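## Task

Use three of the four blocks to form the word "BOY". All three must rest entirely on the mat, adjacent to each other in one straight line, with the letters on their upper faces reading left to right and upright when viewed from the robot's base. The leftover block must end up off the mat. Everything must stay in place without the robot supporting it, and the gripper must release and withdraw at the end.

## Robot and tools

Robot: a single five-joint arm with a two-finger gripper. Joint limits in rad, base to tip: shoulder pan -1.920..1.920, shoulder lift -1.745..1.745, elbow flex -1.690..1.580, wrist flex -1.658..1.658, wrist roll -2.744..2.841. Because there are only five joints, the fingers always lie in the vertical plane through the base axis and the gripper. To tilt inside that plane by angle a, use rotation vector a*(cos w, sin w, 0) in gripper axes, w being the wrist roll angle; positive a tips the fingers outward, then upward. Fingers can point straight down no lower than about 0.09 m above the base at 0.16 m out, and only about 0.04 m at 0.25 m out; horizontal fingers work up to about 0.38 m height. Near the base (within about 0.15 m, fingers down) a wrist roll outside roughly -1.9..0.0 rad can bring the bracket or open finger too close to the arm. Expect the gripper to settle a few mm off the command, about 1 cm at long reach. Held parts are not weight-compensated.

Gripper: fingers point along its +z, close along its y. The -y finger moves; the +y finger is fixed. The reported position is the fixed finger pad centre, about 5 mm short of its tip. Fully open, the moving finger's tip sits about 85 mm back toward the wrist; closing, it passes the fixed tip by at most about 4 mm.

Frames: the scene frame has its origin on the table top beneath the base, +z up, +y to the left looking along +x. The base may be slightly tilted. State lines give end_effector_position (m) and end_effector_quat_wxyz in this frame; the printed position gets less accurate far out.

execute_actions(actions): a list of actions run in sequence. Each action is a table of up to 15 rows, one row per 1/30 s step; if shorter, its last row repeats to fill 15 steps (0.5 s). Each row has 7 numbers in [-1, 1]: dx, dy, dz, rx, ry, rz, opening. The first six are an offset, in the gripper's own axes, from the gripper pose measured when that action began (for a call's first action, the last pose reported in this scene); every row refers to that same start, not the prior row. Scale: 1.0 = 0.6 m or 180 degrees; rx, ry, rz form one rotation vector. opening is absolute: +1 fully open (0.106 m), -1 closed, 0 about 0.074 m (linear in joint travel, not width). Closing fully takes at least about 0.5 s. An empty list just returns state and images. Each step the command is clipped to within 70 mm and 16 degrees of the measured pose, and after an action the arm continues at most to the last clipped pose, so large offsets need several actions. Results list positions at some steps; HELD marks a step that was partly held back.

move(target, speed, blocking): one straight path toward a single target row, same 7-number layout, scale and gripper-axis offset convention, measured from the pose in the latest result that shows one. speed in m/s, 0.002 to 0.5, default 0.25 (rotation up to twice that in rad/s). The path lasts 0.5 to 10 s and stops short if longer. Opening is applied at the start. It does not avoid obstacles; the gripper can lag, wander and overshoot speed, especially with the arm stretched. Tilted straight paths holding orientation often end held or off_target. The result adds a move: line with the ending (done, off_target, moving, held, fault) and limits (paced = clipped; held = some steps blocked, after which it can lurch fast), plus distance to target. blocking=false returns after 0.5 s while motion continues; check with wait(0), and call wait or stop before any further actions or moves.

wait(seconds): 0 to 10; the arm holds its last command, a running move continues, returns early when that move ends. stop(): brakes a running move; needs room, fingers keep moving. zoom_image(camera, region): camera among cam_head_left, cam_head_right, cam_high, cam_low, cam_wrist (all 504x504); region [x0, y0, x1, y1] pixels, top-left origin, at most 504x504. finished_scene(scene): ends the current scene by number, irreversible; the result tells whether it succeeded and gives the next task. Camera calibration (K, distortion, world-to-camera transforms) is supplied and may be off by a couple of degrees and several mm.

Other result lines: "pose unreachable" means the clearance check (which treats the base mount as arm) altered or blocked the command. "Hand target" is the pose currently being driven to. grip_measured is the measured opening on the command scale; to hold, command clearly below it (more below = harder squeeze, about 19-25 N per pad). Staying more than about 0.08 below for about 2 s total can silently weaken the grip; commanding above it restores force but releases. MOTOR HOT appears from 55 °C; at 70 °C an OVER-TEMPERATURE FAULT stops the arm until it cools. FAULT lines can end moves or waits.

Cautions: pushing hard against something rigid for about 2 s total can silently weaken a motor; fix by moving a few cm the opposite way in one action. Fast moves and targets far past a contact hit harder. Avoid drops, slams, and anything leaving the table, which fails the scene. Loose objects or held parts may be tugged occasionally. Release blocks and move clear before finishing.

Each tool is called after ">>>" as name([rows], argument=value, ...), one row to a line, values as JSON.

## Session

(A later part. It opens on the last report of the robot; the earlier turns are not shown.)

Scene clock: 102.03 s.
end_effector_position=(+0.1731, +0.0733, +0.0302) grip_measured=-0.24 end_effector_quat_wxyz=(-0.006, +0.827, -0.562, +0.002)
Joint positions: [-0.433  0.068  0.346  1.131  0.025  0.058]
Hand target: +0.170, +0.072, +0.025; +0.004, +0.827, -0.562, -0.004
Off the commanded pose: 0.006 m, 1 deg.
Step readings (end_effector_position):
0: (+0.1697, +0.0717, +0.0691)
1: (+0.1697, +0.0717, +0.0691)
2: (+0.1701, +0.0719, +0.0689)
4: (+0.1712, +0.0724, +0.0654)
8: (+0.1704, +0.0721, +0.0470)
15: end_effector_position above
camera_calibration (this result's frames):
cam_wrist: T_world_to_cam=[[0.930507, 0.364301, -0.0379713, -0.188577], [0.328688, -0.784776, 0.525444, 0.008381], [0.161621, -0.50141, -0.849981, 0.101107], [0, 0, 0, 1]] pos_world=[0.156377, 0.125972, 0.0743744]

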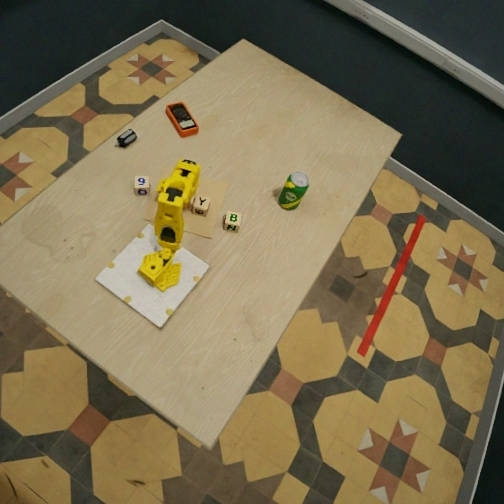

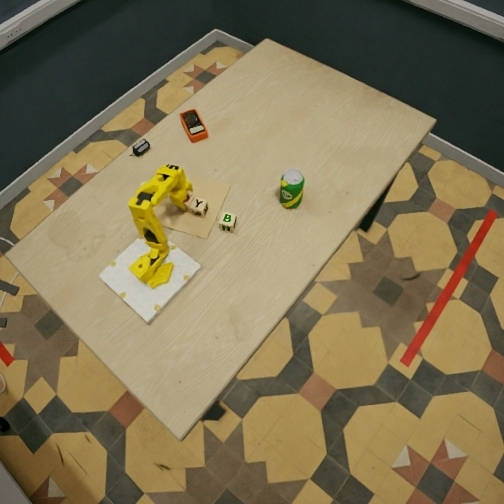

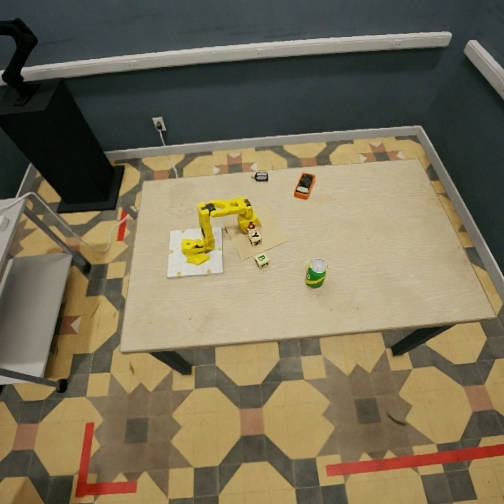

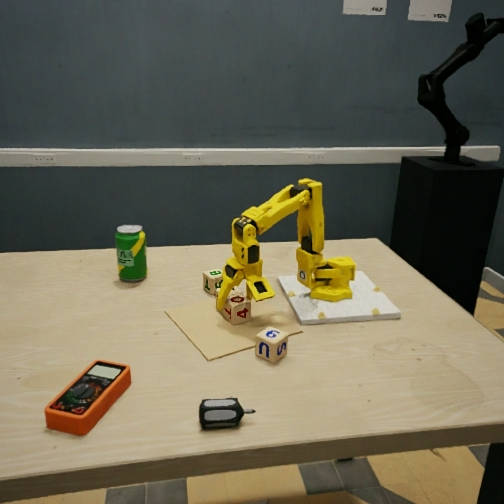

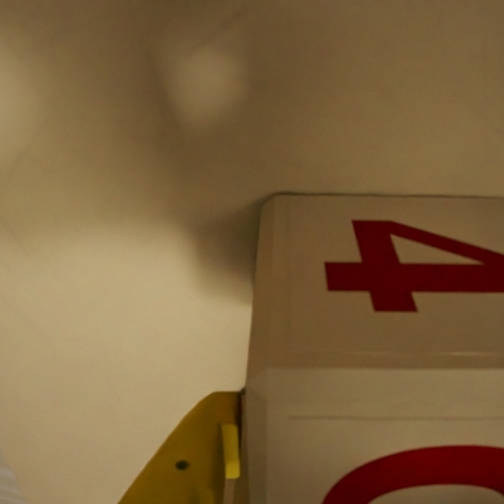

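>>> execute_actions([
  [[0,0.003,0,0,0,0,-0.28],[0,0.006,0,0,0,0,-0.3],[0,0.009,0,0,0,0,-0.32],[0,0.011,0,0,0,0,-0.34],[0,0.012,0,0,0,0,-0.36],[0,0.012,0,0,0,0,-0.38],[0,0.012,0,0,0,0,-0.4],[0,0.012,0,0,0,0,-0.42],[0,0.012,0,0,0,0,-0.44],[0,0.012,0,0,0,0,-0.46],[0,0.012,0,0,0,0,-0.48],[0,0.012,0,0,0,0,-0.5],[0,0.012,0,0,0,0,-0.51]],
])

Scene clock: 104.00 s.
end_effector_position=(+0.1689, +0.0715, +0.0320) grip_measured=-0.45 end_effector_quat_wxyz=(-0.009, +0.827, -0.562, +0.004)
Joint positions: [-0.433  0.016  0.398  1.124  0.025  0.043]
Hand target: +0.166, +0.070, +0.030; -0.005, +0.827, -0.562, +0.002
Off the commanded pose: 0.003 m, 0 deg.
Step readings (end_effector_position):
0: (+0.1734, +0.0734, +0.0300)
1: (+0.1734, +0.0734, +0.0300)
2: (+0.1733, +0.0733, +0.0300)
4: (+0.1715, +0.0726, +0.0304)
8: (+0.1681, +0.0712, +0.0310)
15: end_effector_position above
camera_calibration (this result's frames):
cam_wrist: T_world_to_cam=[[0.930754, 0.364388, -0.030309, -0.18426], [0.324966, -0.786357, 0.525395, 0.00818632], [0.167614, -0.498863, -0.850319, 0.101185], [0, 0, 0, 1]] pos_world=[0.151881, 0.124057, 0.0761541]

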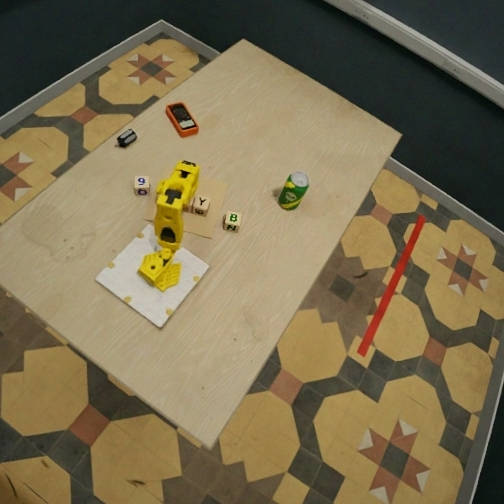

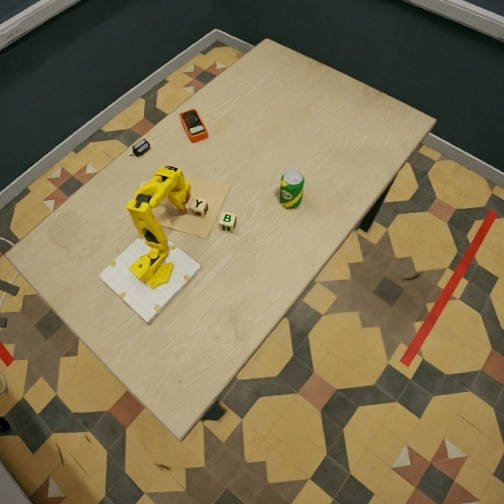

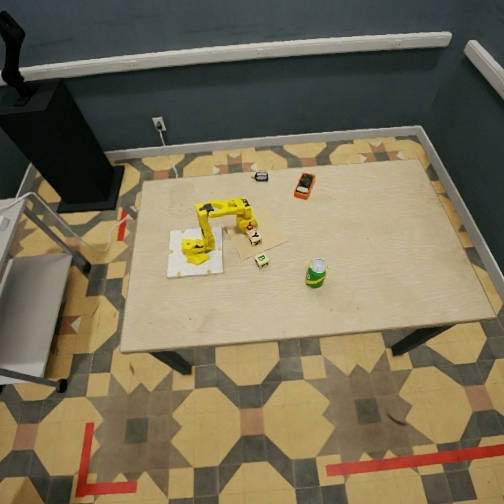

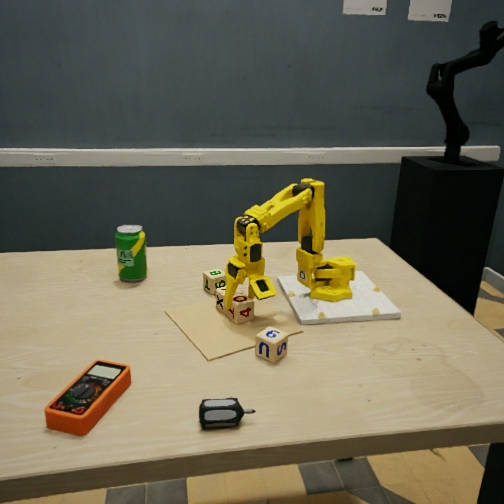

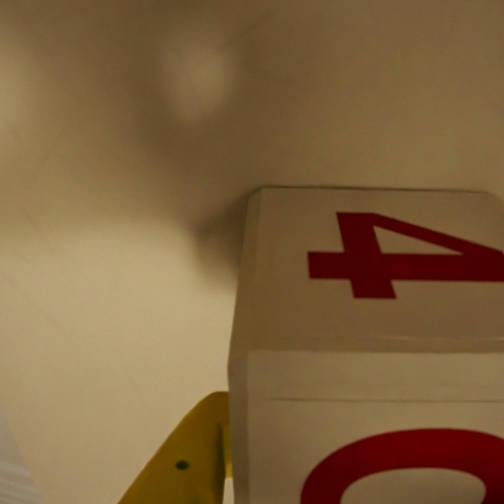

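>>> execute_actions([
  [[0,0.005,0.003,0,0,0,-0.45],[0,0.005,0.003,0,0,0,-0.39],[0,0.006,0.003,0,0,0,-0.32],[0,0.007,0.002,0,0,0,-0.26],[0,0.007,-0.003,0,0,0,-0.21],[0,0.007,-0.012,0,0,0,-0.2],[0,0.007,-0.024,0,0,0,-0.2],[0,0.007,-0.037,0,0,0,-0.19],[0,0.007,-0.05,0,0,0,-0.18],[0,0.007,-0.061,0,0,0,-0.17],[0.005,0.007,-0.069,0,0,0,-0.16],[0.015,0.008,-0.074,0,0.001,-0.002,-0.15],[0.03,0.01,-0.077,0,0.002,-0.004,-0.14],[0.05,0.013,-0.078,0.001,0.003,-0.006,-0.13],[0.072,0.016,-0.078,0.001,0.004,-0.008,-0.13]],
  [[0.083,0.013,-0.012,0.002,0.005,-0.01,-0.13],[0.107,0.016,-0.012,0.002,0.006,-0.013,-0.13],[0.13,0.019,-0.012,0.003,0.007,-0.016,-0.13],[0.152,0.022,-0.012,0.004,0.008,-0.018,-0.13],[0.172,0.025,-0.012,0.004,0.009,-0.021,-0.13],[0.19,0.027,-0.012,0.005,0.01,-0.023,-0.13],[0.205,0.029,-0.012,0.005,0.011,-0.025,-0.13],[0.216,0.031,-0.012,0.0055,0.0115,-0.026,-0.13],[0.224,0.032,-0.012,0.0055,0.0117,-0.027,-0.13],[0.229,0.032,-0.012,0.0055,0.0117,-0.027,-0.13]],
])

Scene clock: 107.37 s.
end_effector_position=(+0.2026, -0.0737, +0.0788) grip_measured=-0.14 end_effector_quat_wxyz=(-0.007, +0.851, -0.523, +0.046)
Joint positions: [ 0.292  0.091 -0.048  1.424  0.84   0.065]
Hand target: +0.204, -0.077, +0.078; -0.004, +0.853, -0.521, +0.035
Off the commanded pose: 0.003 m, 2 deg.
Step readings (end_effector_position; steps 1 to 15: 1st action; 16 to 30: 2nd action):
0: (+0.1689, +0.0715, +0.0320)
1: (+0.1688, +0.0715, +0.0318)
2: (+0.1685, +0.0713, +0.0317)
4: (+0.1675, +0.0709, +0.0314)
8: (+0.1658, +0.0702, +0.0369)
15: (+0.1680, +0.0580, +0.0710)
16: (+0.1697, +0.0505, +0.0726)
17: (+0.1719, +0.0408, +0.0739)
19: (+0.1763, +0.0178, +0.0750)
23: (+0.1866, -0.0329, +0.0789)
30: end_effector_position above
camera_calibration (this result's frames):
cam_wrist: T_world_to_cam=[[0.895544, 0.444856, 0.0101582, -0.151363], [0.355058, -0.728159, 0.586275, -0.148198], [0.268205, -0.521428, -0.810049, 0.0377466], [0, 0, 0, 1]] pos_world=[0.178047, -0.0208945, 0.118999]

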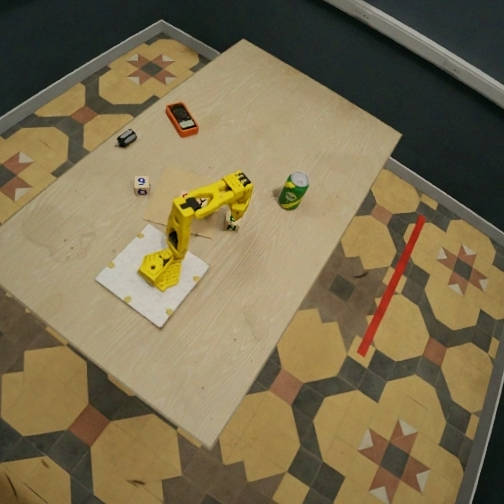

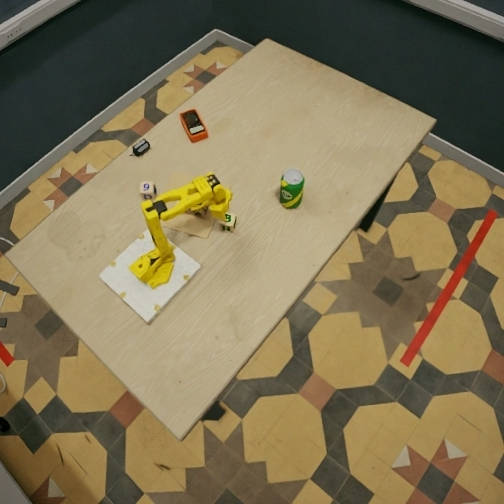

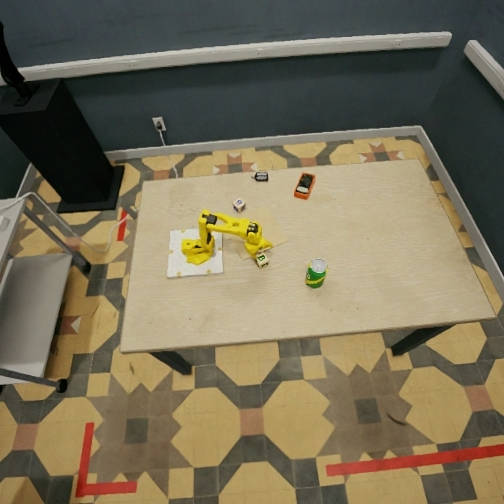

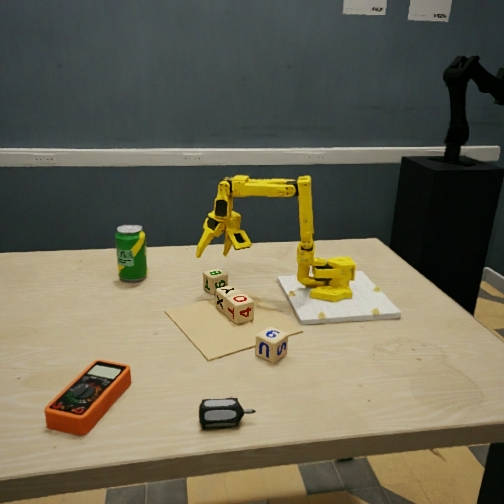

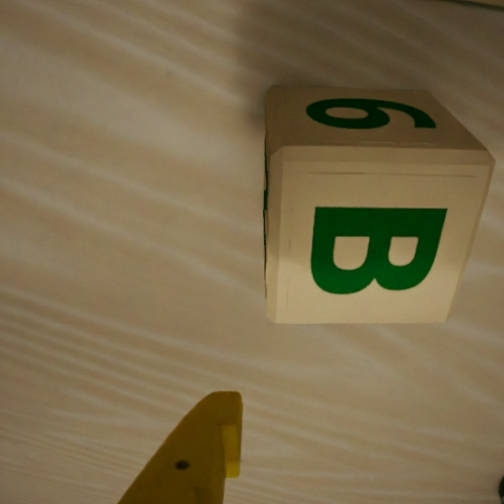

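>>> execute_actions(actions=[])

>>> zoom_image(camera="cam_low", region=[170, 240, 310, 380])

Scene clock: 107.60 s.
end_effector_position=(+0.2052, -0.0750, +0.0805) grip_measured=-0.14 end_effector_quat_wxyz=(-0.006, +0.852, -0.521, +0.044)
Joint positions: [ 0.294  0.122 -0.1    1.449  0.847  0.065]
Hand target: +0.204, -0.077, +0.078; -0.004, +0.853, -0.521, +0.035
Off the commanded pose: 0.005 m, 2 deg.
camera_calibration (this result's frames):
cam_wrist: T_world_to_cam=[[0.89285, 0.450292, 0.0074598, -0.151987], [0.361341, -0.726167, 0.584905, -0.152026], [0.268795, -0.519537, -0.811067, 0.0377996], [0, 0, 0, 1]] pos_world=[0.180475, -0.0223195, 0.120713]

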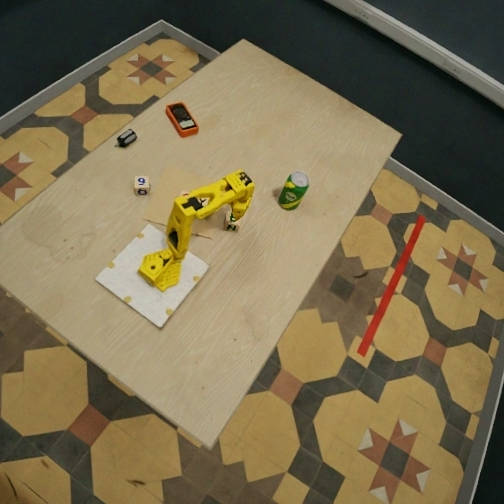

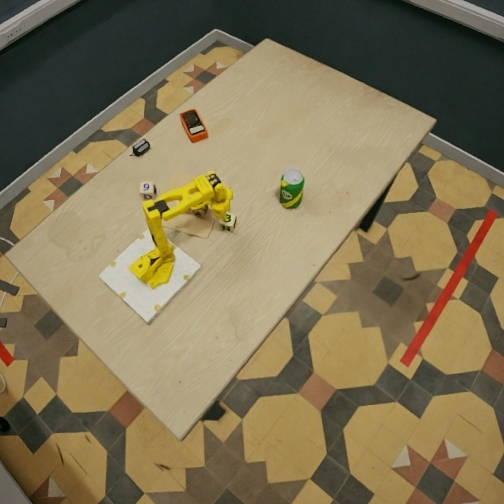

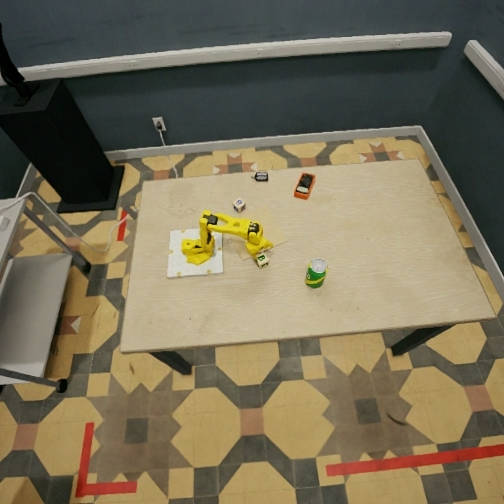

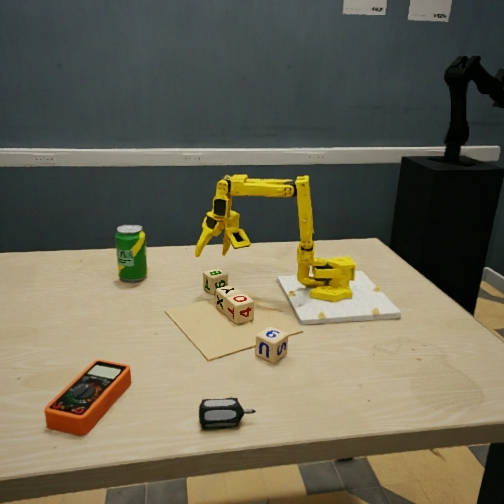

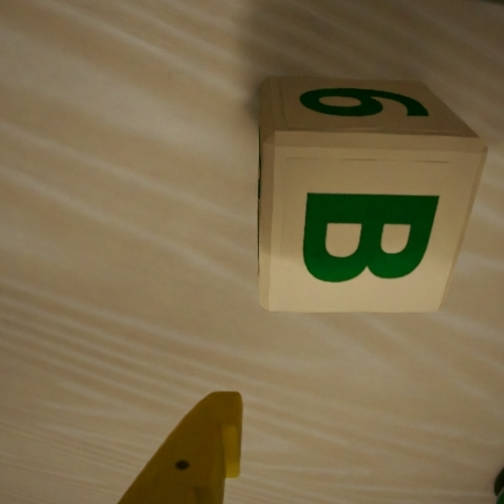

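Region (170, 240, 310, 380) of cam_low's 504x504 image, scaled by 3.600, with more detail than that image has.

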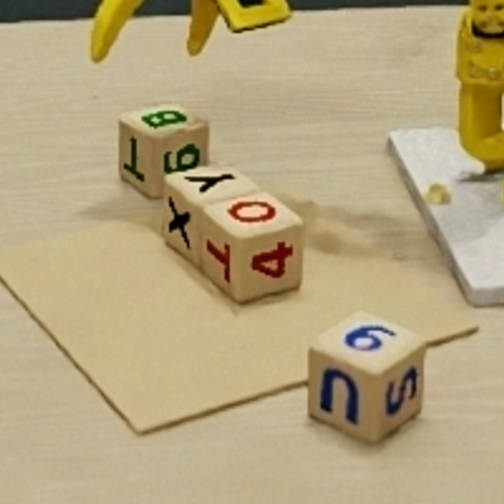

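>>> zoom_image(camera="cam_wrist", region=[240, 70, 504, 334])

Region (240, 70, 504, 334) of cam_wrist's 504x504 image, scaled by 1.909.

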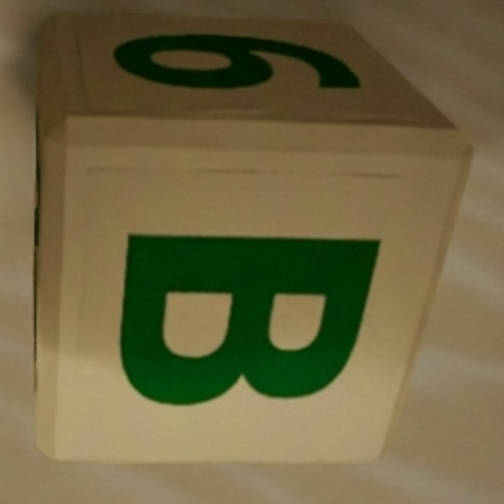

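>>> execute_actions([
  [[-0.0034,0.0002,0.0035,-0.005,-0.005,0.001,-0.13],[-0.0076,0.0006,0.0097,-0.01,-0.01,0.001,-0.13],[-0.0121,0.0011,0.0186,-0.014,-0.0145,0.002,-0.13],[-0.016,0.0017,0.0295,-0.018,-0.0185,0.002,-0.13],[-0.0183,0.0024,0.0413,-0.021,-0.022,0.002,-0.13],[-0.0191,0.0031,0.0533,-0.023,-0.024,0.002,-0.13],[-0.0199,0.0037,0.0643,-0.0245,-0.025,0.002,-0.15],[-0.0206,0.0043,0.0744,-0.025,-0.026,0.002,-0.18],[-0.0212,0.0047,0.0827,-0.025,-0.026,0.002,-0.21],[-0.0216,0.005,0.0882,-0.025,-0.026,0.002,-0.24],[-0.0217,0.0053,0.0909,-0.025,-0.026,0.002,-0.27],[-0.0217,0.0053,0.0909,-0.025,-0.026,0.002,-0.3],[-0.0217,0.0053,0.0909,-0.025,-0.026,0.002,-0.32],[-0.0217,0.0053,0.0909,-0.025,-0.026,0.002,-0.33]],
])

Scene clock: 113.17 s.
end_effector_position=(+0.2015, -0.0695, +0.0316) grip_measured=-0.29 end_effector_quat_wxyz=(+0.004, +0.851, -0.525, +0.000)
Joint positions: [0.274 0.27  0.061 1.229 0.82  0.055]
Hand target: +0.199, -0.066, +0.025; +0.006, +0.851, -0.525, -0.011
Off the commanded pose: 0.007 m, 1 deg.
Step readings (end_effector_position):
0: (+0.2052, -0.0750, +0.0805)
1: (+0.2050, -0.0749, +0.0805)
2: (+0.2047, -0.0748, +0.0804)
4: (+0.2042, -0.0736, +0.0771)
8: (+0.2000, -0.0695, +0.0568)
15: end_effector_position above
camera_calibration (this result's frames):
cam_wrist: T_world_to_cam=[[0.8945, 0.443561, -0.0558799, -0.149577], [0.402949, -0.745764, 0.530536, -0.126097], [0.193652, -0.497081, -0.845818, 0.0197989], [0, 0, 0, 1]] pos_world=[0.180773, -0.01785, 0.0752867]

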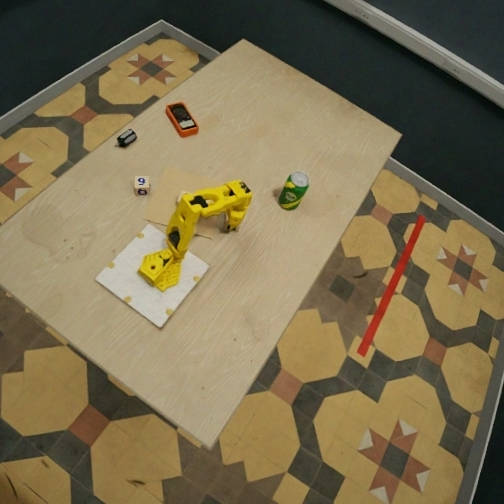

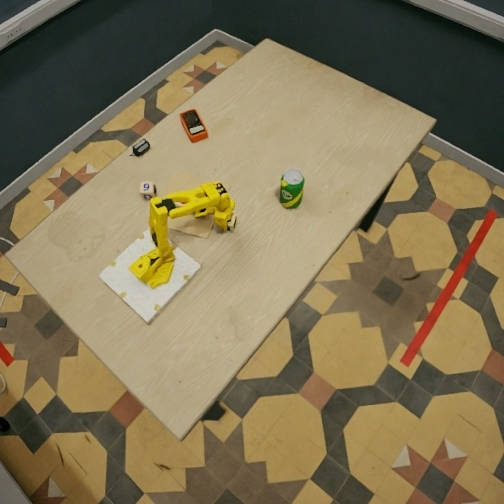

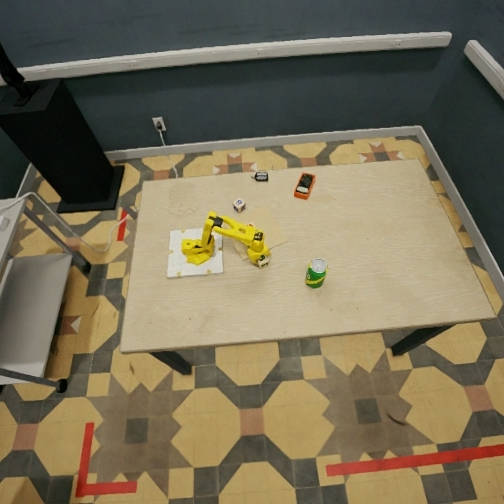

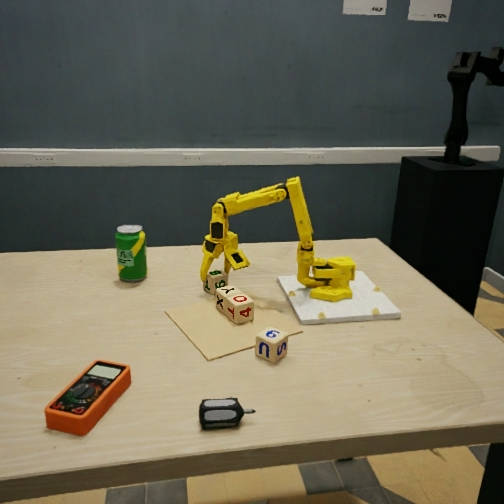

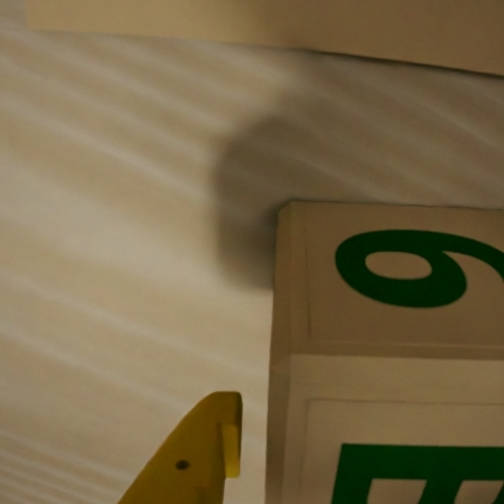

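>>> execute_actions(actions=[])

Scene clock: 113.27 s.
end_effector_position=(+0.2023, -0.0697, +0.0312) grip_measured=-0.31 end_effector_quat_wxyz=(+0.003, +0.851, -0.525, +0.002)
Joint positions: [0.274 0.272 0.061 1.223 0.82  0.053]
Hand target: +0.199, -0.066, +0.025; +0.007, +0.851, -0.525, -0.011
Off the commanded pose: 0.007 m, 2 deg.
camera_calibration (this result's frames):
cam_wrist: T_world_to_cam=[[0.894724, 0.443516, -0.052567, -0.150342], [0.400639, -0.745015, 0.533331, -0.126006], [0.197377, -0.498244, -0.844272, 0.018374], [0, 0, 0, 1]] pos_world=[0.181371, -0.018042, 0.0748122]

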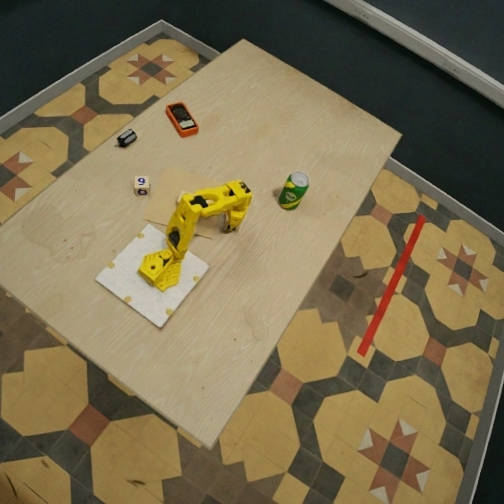

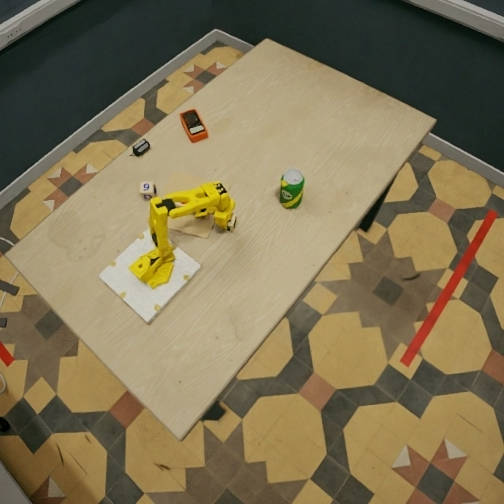

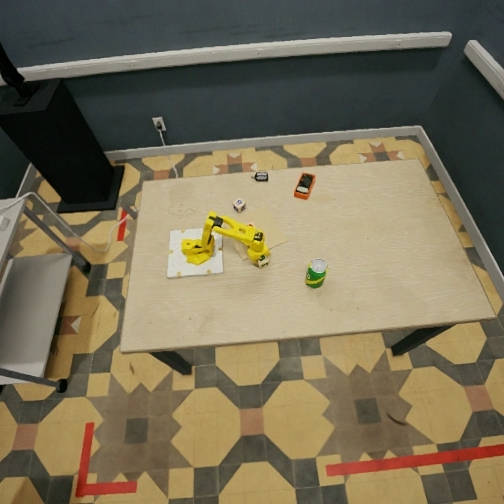

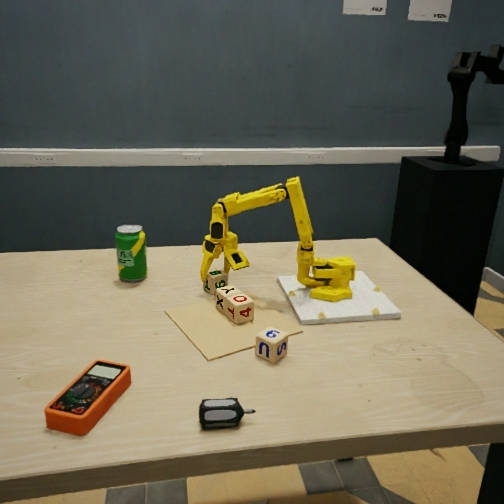

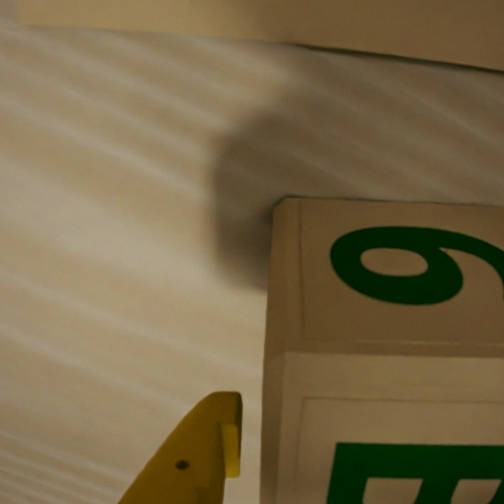

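>>> execute_actions([
  [[0,-0.003,0.003,0,0,0,-0.38],[0,-0.004,0.003,0,0,0,-0.44],[0,-0.004,0.003,0,0,0,-0.49],[0,-0.004,0.003,0,0,0,-0.52],[0,-0.004,0.002,0,0,0,-0.52],[0,-0.004,-0.002,0,0,0,-0.52],[0,-0.004,-0.011,0.001,0.001,0,-0.52],[0,-0.004,-0.024,0.003,0.003,0,-0.52],[0,-0.004,-0.039,0.005,0.005,0,-0.52],[0,-0.004,-0.055,0.007,0.007,0,-0.52],[-0.005,-0.005,-0.07,0.009,0.009,0,-0.52],[-0.015,-0.007,-0.083,0.011,0.0105,0.001,-0.52],[-0.03,-0.01,-0.093,0.0125,0.012,0.003,-0.52],[-0.05,-0.014,-0.099,0.0135,0.013,0.005,-0.52],[-0.073,-0.018,-0.102,0.014,0.013,0.007,-0.52]],
  [[-0.076,-0.014,-0.026,0.004,0.002,0.007,-0.52],[-0.101,-0.019,-0.027,0.005,0,0.009,-0.52],[-0.126,-0.024,-0.028,0.006,-0.002,0.012,-0.52],[-0.151,-0.029,-0.028,0.007,-0.004,0.014,-0.52],[-0.176,-0.033,-0.029,0.008,-0.006,0.016,-0.52],[-0.2,-0.038,-0.03,0.009,-0.008,0.019,-0.52],[-0.222,-0.042,-0.03,0.0095,-0.01,0.021,-0.52],[-0.242,-0.046,-0.031,0.01,-0.012,0.022,-0.52],[-0.259,-0.049,-0.031,0.0105,-0.0135,0.024,-0.52],[-0.273,-0.052,-0.032,0.011,-0.015,0.025,-0.52],[-0.283,-0.054,-0.032,0.011,-0.0155,0.026,-0.52],[-0.289,-0.055,-0.032,0.011,-0.016,0.027,-0.52],[-0.291,-0.055,-0.032,0.011,-0.016,0.027,-0.52]],
])

Scene clock: 117.20 s.
end_effector_position=(+0.1481, +0.1033, +0.0894) grip_measured=-0.46 end_effector_quat_wxyz=(-0.027, +0.833, -0.553, +0.008)
Joint positions: [-0.636 -0.148  0.155  1.496 -0.157  0.043]
Hand target: +0.149, +0.115, +0.090; -0.037, +0.826, -0.562, +0.009
Off the commanded pose: 0.012 m, 2 deg.
Step readings (end_effector_position; steps 1 to 15: 1st action; 16 to 30: 2nd action):
0: (+0.2025, -0.0698, +0.0312)
1: (+0.2025, -0.0698, +0.0312)
2: (+0.2025, -0.0698, +0.0312)
4: (+0.2028, -0.0699, +0.0314)
8: (+0.2030, -0.0700, +0.0330)
15: (+0.1994, -0.0569, +0.0735)
16: (+0.1980, -0.0492, +0.0790)
17: (+0.1953, -0.0398, +0.0823)
19: (+0.1870, -0.0181, +0.0847)
23: (+0.1695, +0.0306, +0.0859)
30: end_effector_position above
camera_calibration (this result's frames):
cam_wrist: T_world_to_cam=[[0.923668, 0.383178, 0.00350344, -0.178643], [0.32703, -0.79302, 0.513975, 0.0111668], [0.199722, -0.473596, -0.857798, 0.16269], [0, 0, 0, 1]] pos_world=[0.128863, 0.154357, 0.134441]

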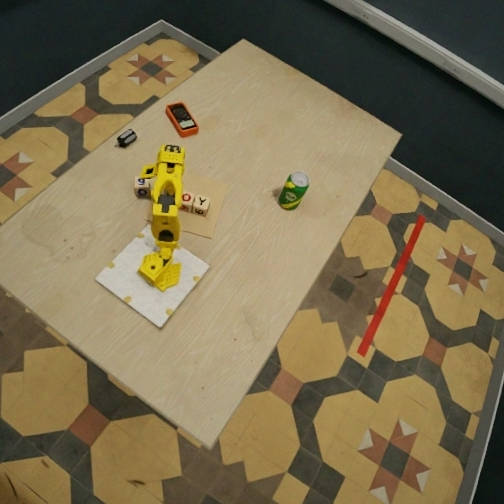

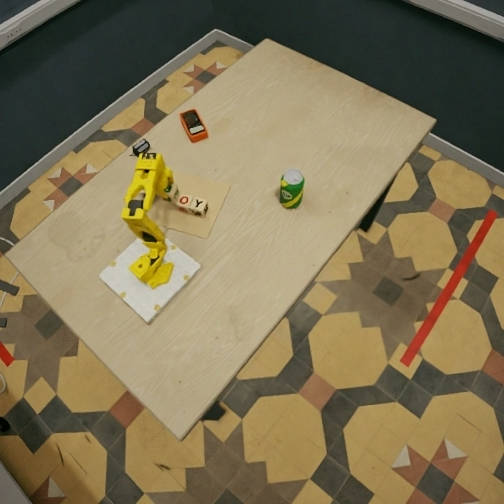

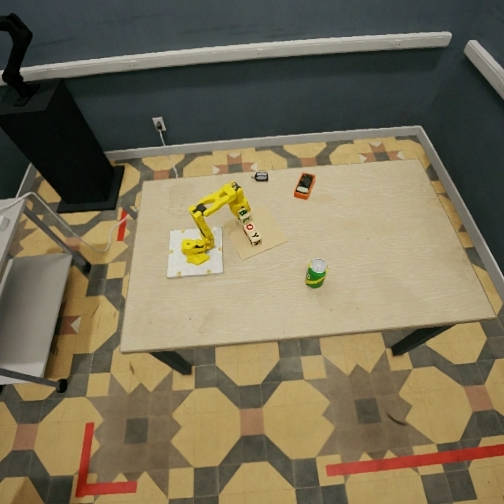

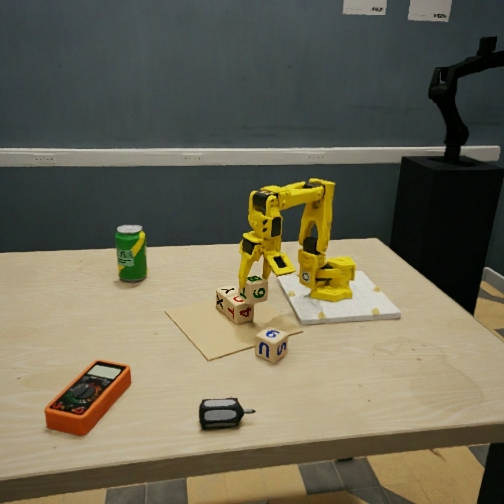

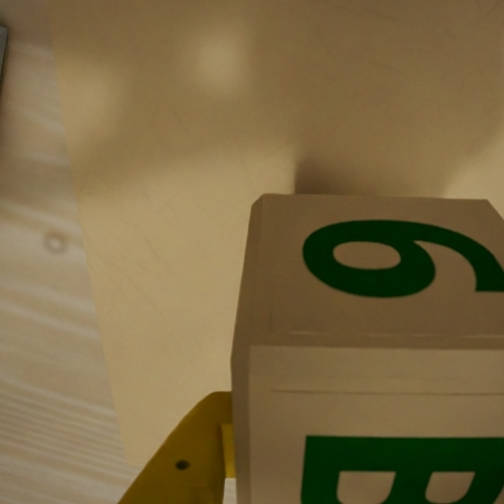

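>>> execute_actions(actions=[])

>>> zoom_image(camera="cam_high", region=[200, 170, 300, 270])

Scene clock: 117.37 s.
end_effector_position=(+0.1478, +0.1111, +0.0905) grip_measured=-0.46 end_effector_quat_wxyz=(-0.034, +0.826, -0.562, +0.009)
Joint positions: [-0.67  -0.13   0.127  1.492 -0.213  0.043]
Hand target: +0.149, +0.115, +0.090; -0.037, +0.826, -0.563, +0.010
Off the commanded pose: 0.006 m, 0 deg.
camera_calibration (this result's frames):
cam_wrist: T_world_to_cam=[[0.931584, 0.363179, 0.0158895, -0.18147], [0.305356, -0.805484, 0.507891, 0.0220856], [0.197254, -0.468291, -0.861275, 0.167471], [0, 0, 0, 1]] pos_world=[0.129276, 0.162121, 0.135905]

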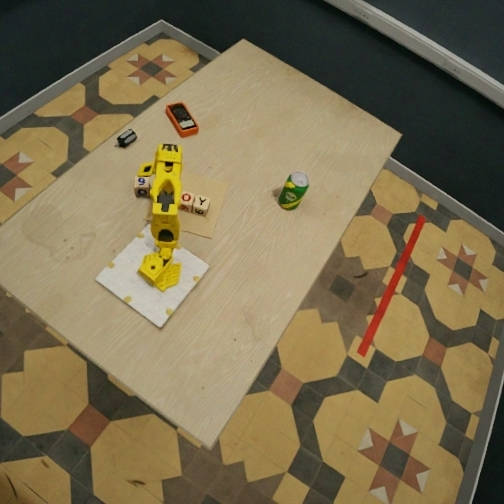

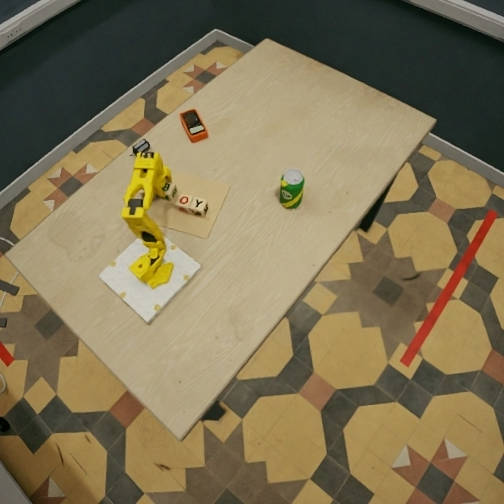

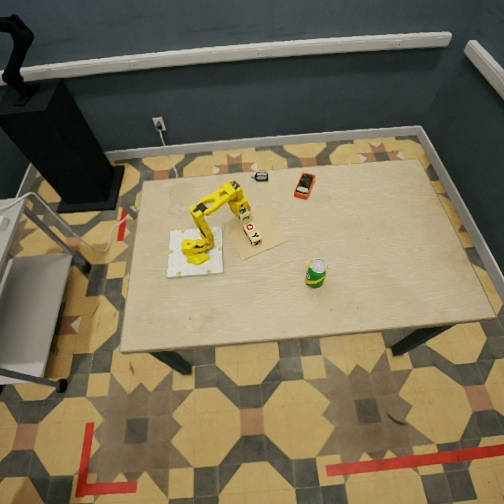

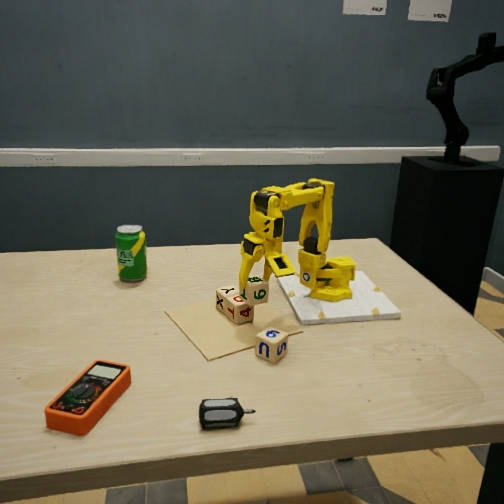

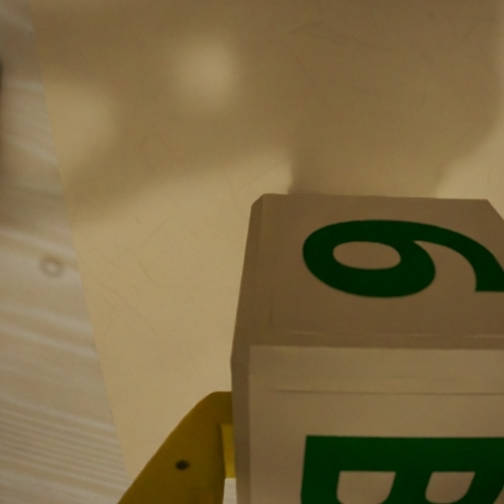

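Region (200, 170, 300, 270) of cam_high's 504x504 image, scaled by 5.040, with more detail than that image has.

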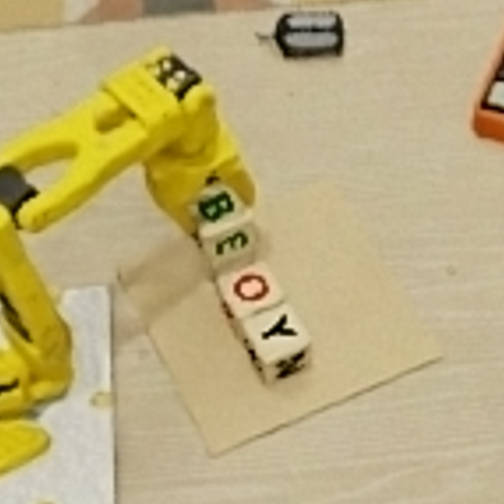

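>>> execute_actions(actions=[])

Scene clock: 117.50 s.
end_effector_position=(+0.1478, +0.1115, +0.0907) grip_measured=-0.46 end_effector_quat_wxyz=(-0.034, +0.826, -0.563, +0.009)
Joint positions: [-0.671 -0.13   0.125  1.492 -0.216  0.043]
Hand target: +0.149, +0.115, +0.090; -0.037, +0.826, -0.562, +0.010
Off the commanded pose: 0.006 m, 0 deg.
camera_calibration (this result's frames):
cam_wrist: T_world_to_cam=[[0.932122, 0.361731, 0.0172986, -0.181674], [0.303569, -0.806509, 0.507336, 0.0227154], [0.197471, -0.467648, -0.861575, 0.167759], [0, 0, 0, 1]] pos_world=[0.129319, 0.162489, 0.136155]

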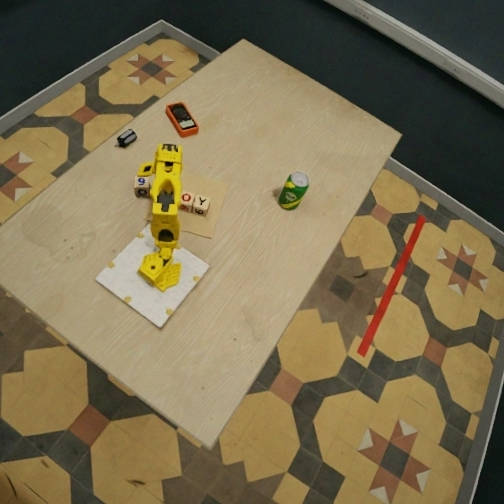

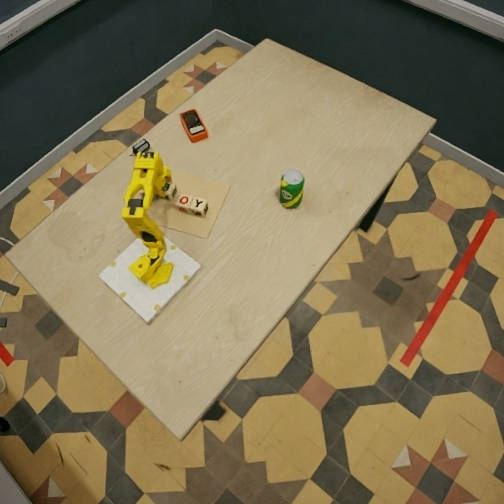

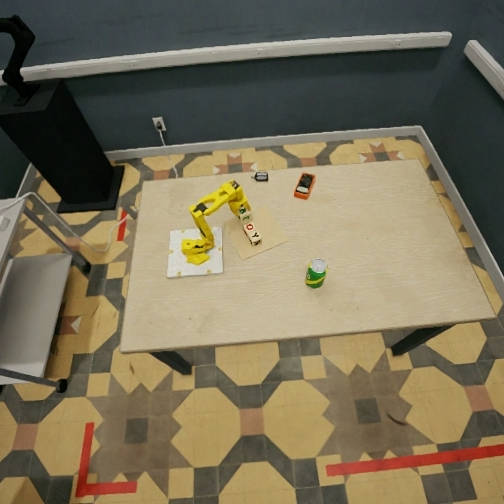

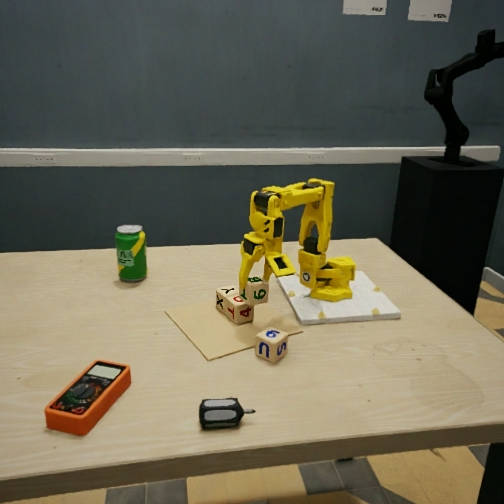

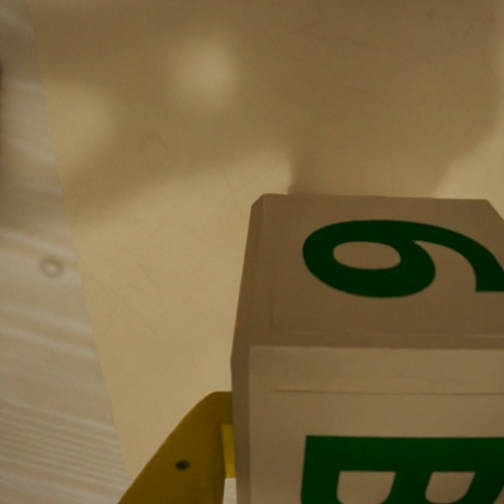

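>>> zoom_image(camera="cam_wrist", region=[210, 170, 430, 390])

Region (210, 170, 430, 390) of cam_wrist's 504x504 image, scaled by 2.291.

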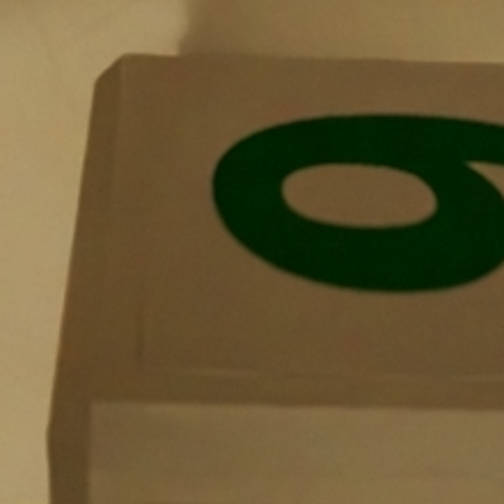

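>>> execute_actions([
  [[-0.0014,0,0.003,-0.003,0.001,0,-0.52],[-0.003,0,0.009,-0.0074,0.002,0,-0.52],[-0.0042,0.0002,0.018,-0.0124,0.0033,0,-0.52],[-0.0039,0.0009,0.029,-0.017,0.0046,0,-0.52],[-0.0036,0.0017,0.041,-0.0215,0.0058,0,-0.52],[-0.0033,0.0026,0.0535,-0.0254,0.0068,0,-0.52],[-0.003,0.0034,0.0657,-0.028,0.0075,0,-0.52],[-0.0028,0.0041,0.0768,-0.0295,0.0079,0,-0.52],[-0.0026,0.0047,0.0859,-0.0295,0.0079,0,-0.52],[-0.0024,0.0052,0.0929,-0.0295,0.0079,0,-0.52],[-0.0023,0.0055,0.098,-0.0295,0.0079,0,-0.52],[-0.0022,0.0057,0.101,-0.0295,0.0079,0,-0.52]],
])

Scene clock: 120.73 s.
end_effector_position=(+0.1480, +0.1124, +0.0359) grip_measured=-0.46 end_effector_quat_wxyz=(+0.005, +0.827, -0.563, -0.005)
Joint positions: [-0.673  0.066  0.306  1.199 -0.217  0.043]
Hand target: +0.146, +0.113, +0.030; +0.011, +0.827, -0.563, -0.007
Off the commanded pose: 0.006 m, 1 deg.
Step readings (end_effector_position):
0: (+0.1478, +0.1115, +0.0907)
1: (+0.1478, +0.1115, +0.0907)
2: (+0.1478, +0.1115, +0.0905)
4: (+0.1482, +0.1118, +0.0869)
8: (+0.1471, +0.1115, +0.0665)
15: end_effector_position above
camera_calibration (this result's frames):
cam_wrist: T_world_to_cam=[[0.930379, 0.360972, -0.0639845, -0.177929], [0.338905, -0.780344, 0.525553, 0.0423399], [0.13978, -0.510649, -0.848351, 0.133796], [0, 0, 0, 1]] pos_world=[0.132491, 0.16559, 0.0798697]

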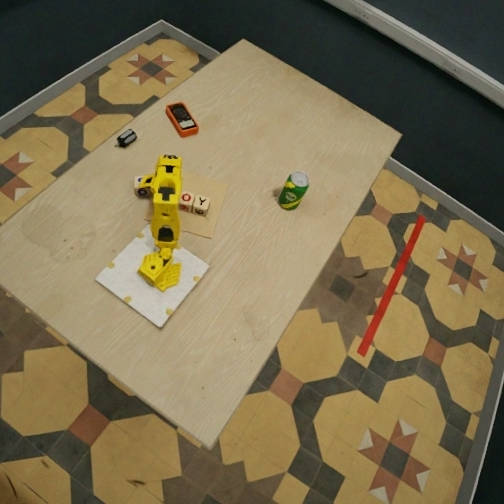

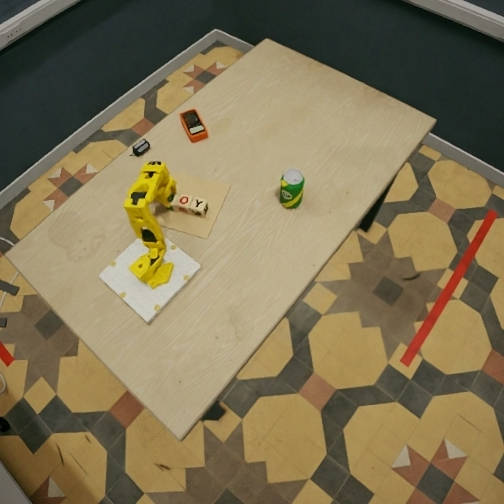

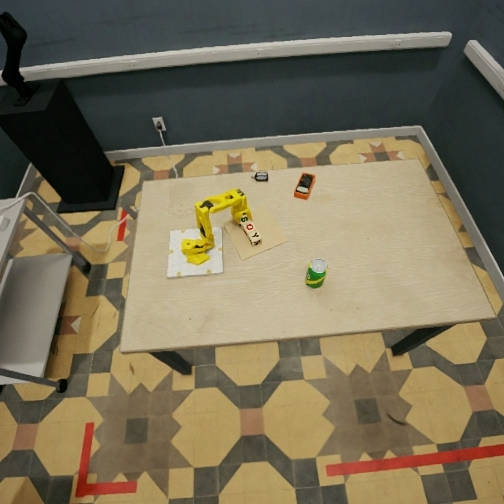

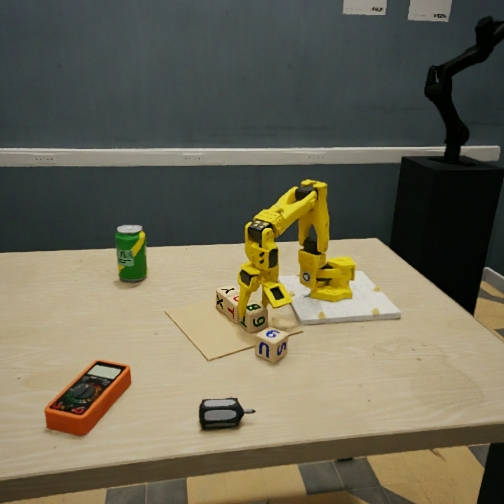

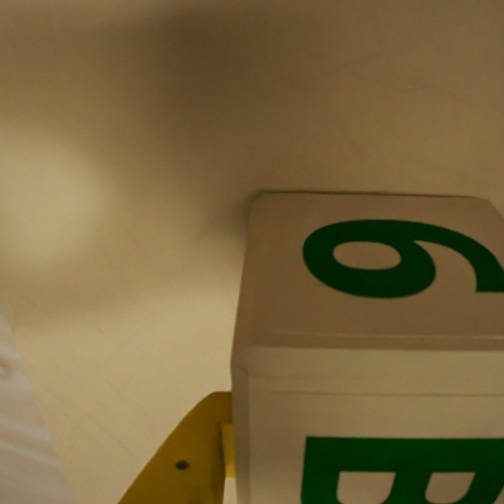

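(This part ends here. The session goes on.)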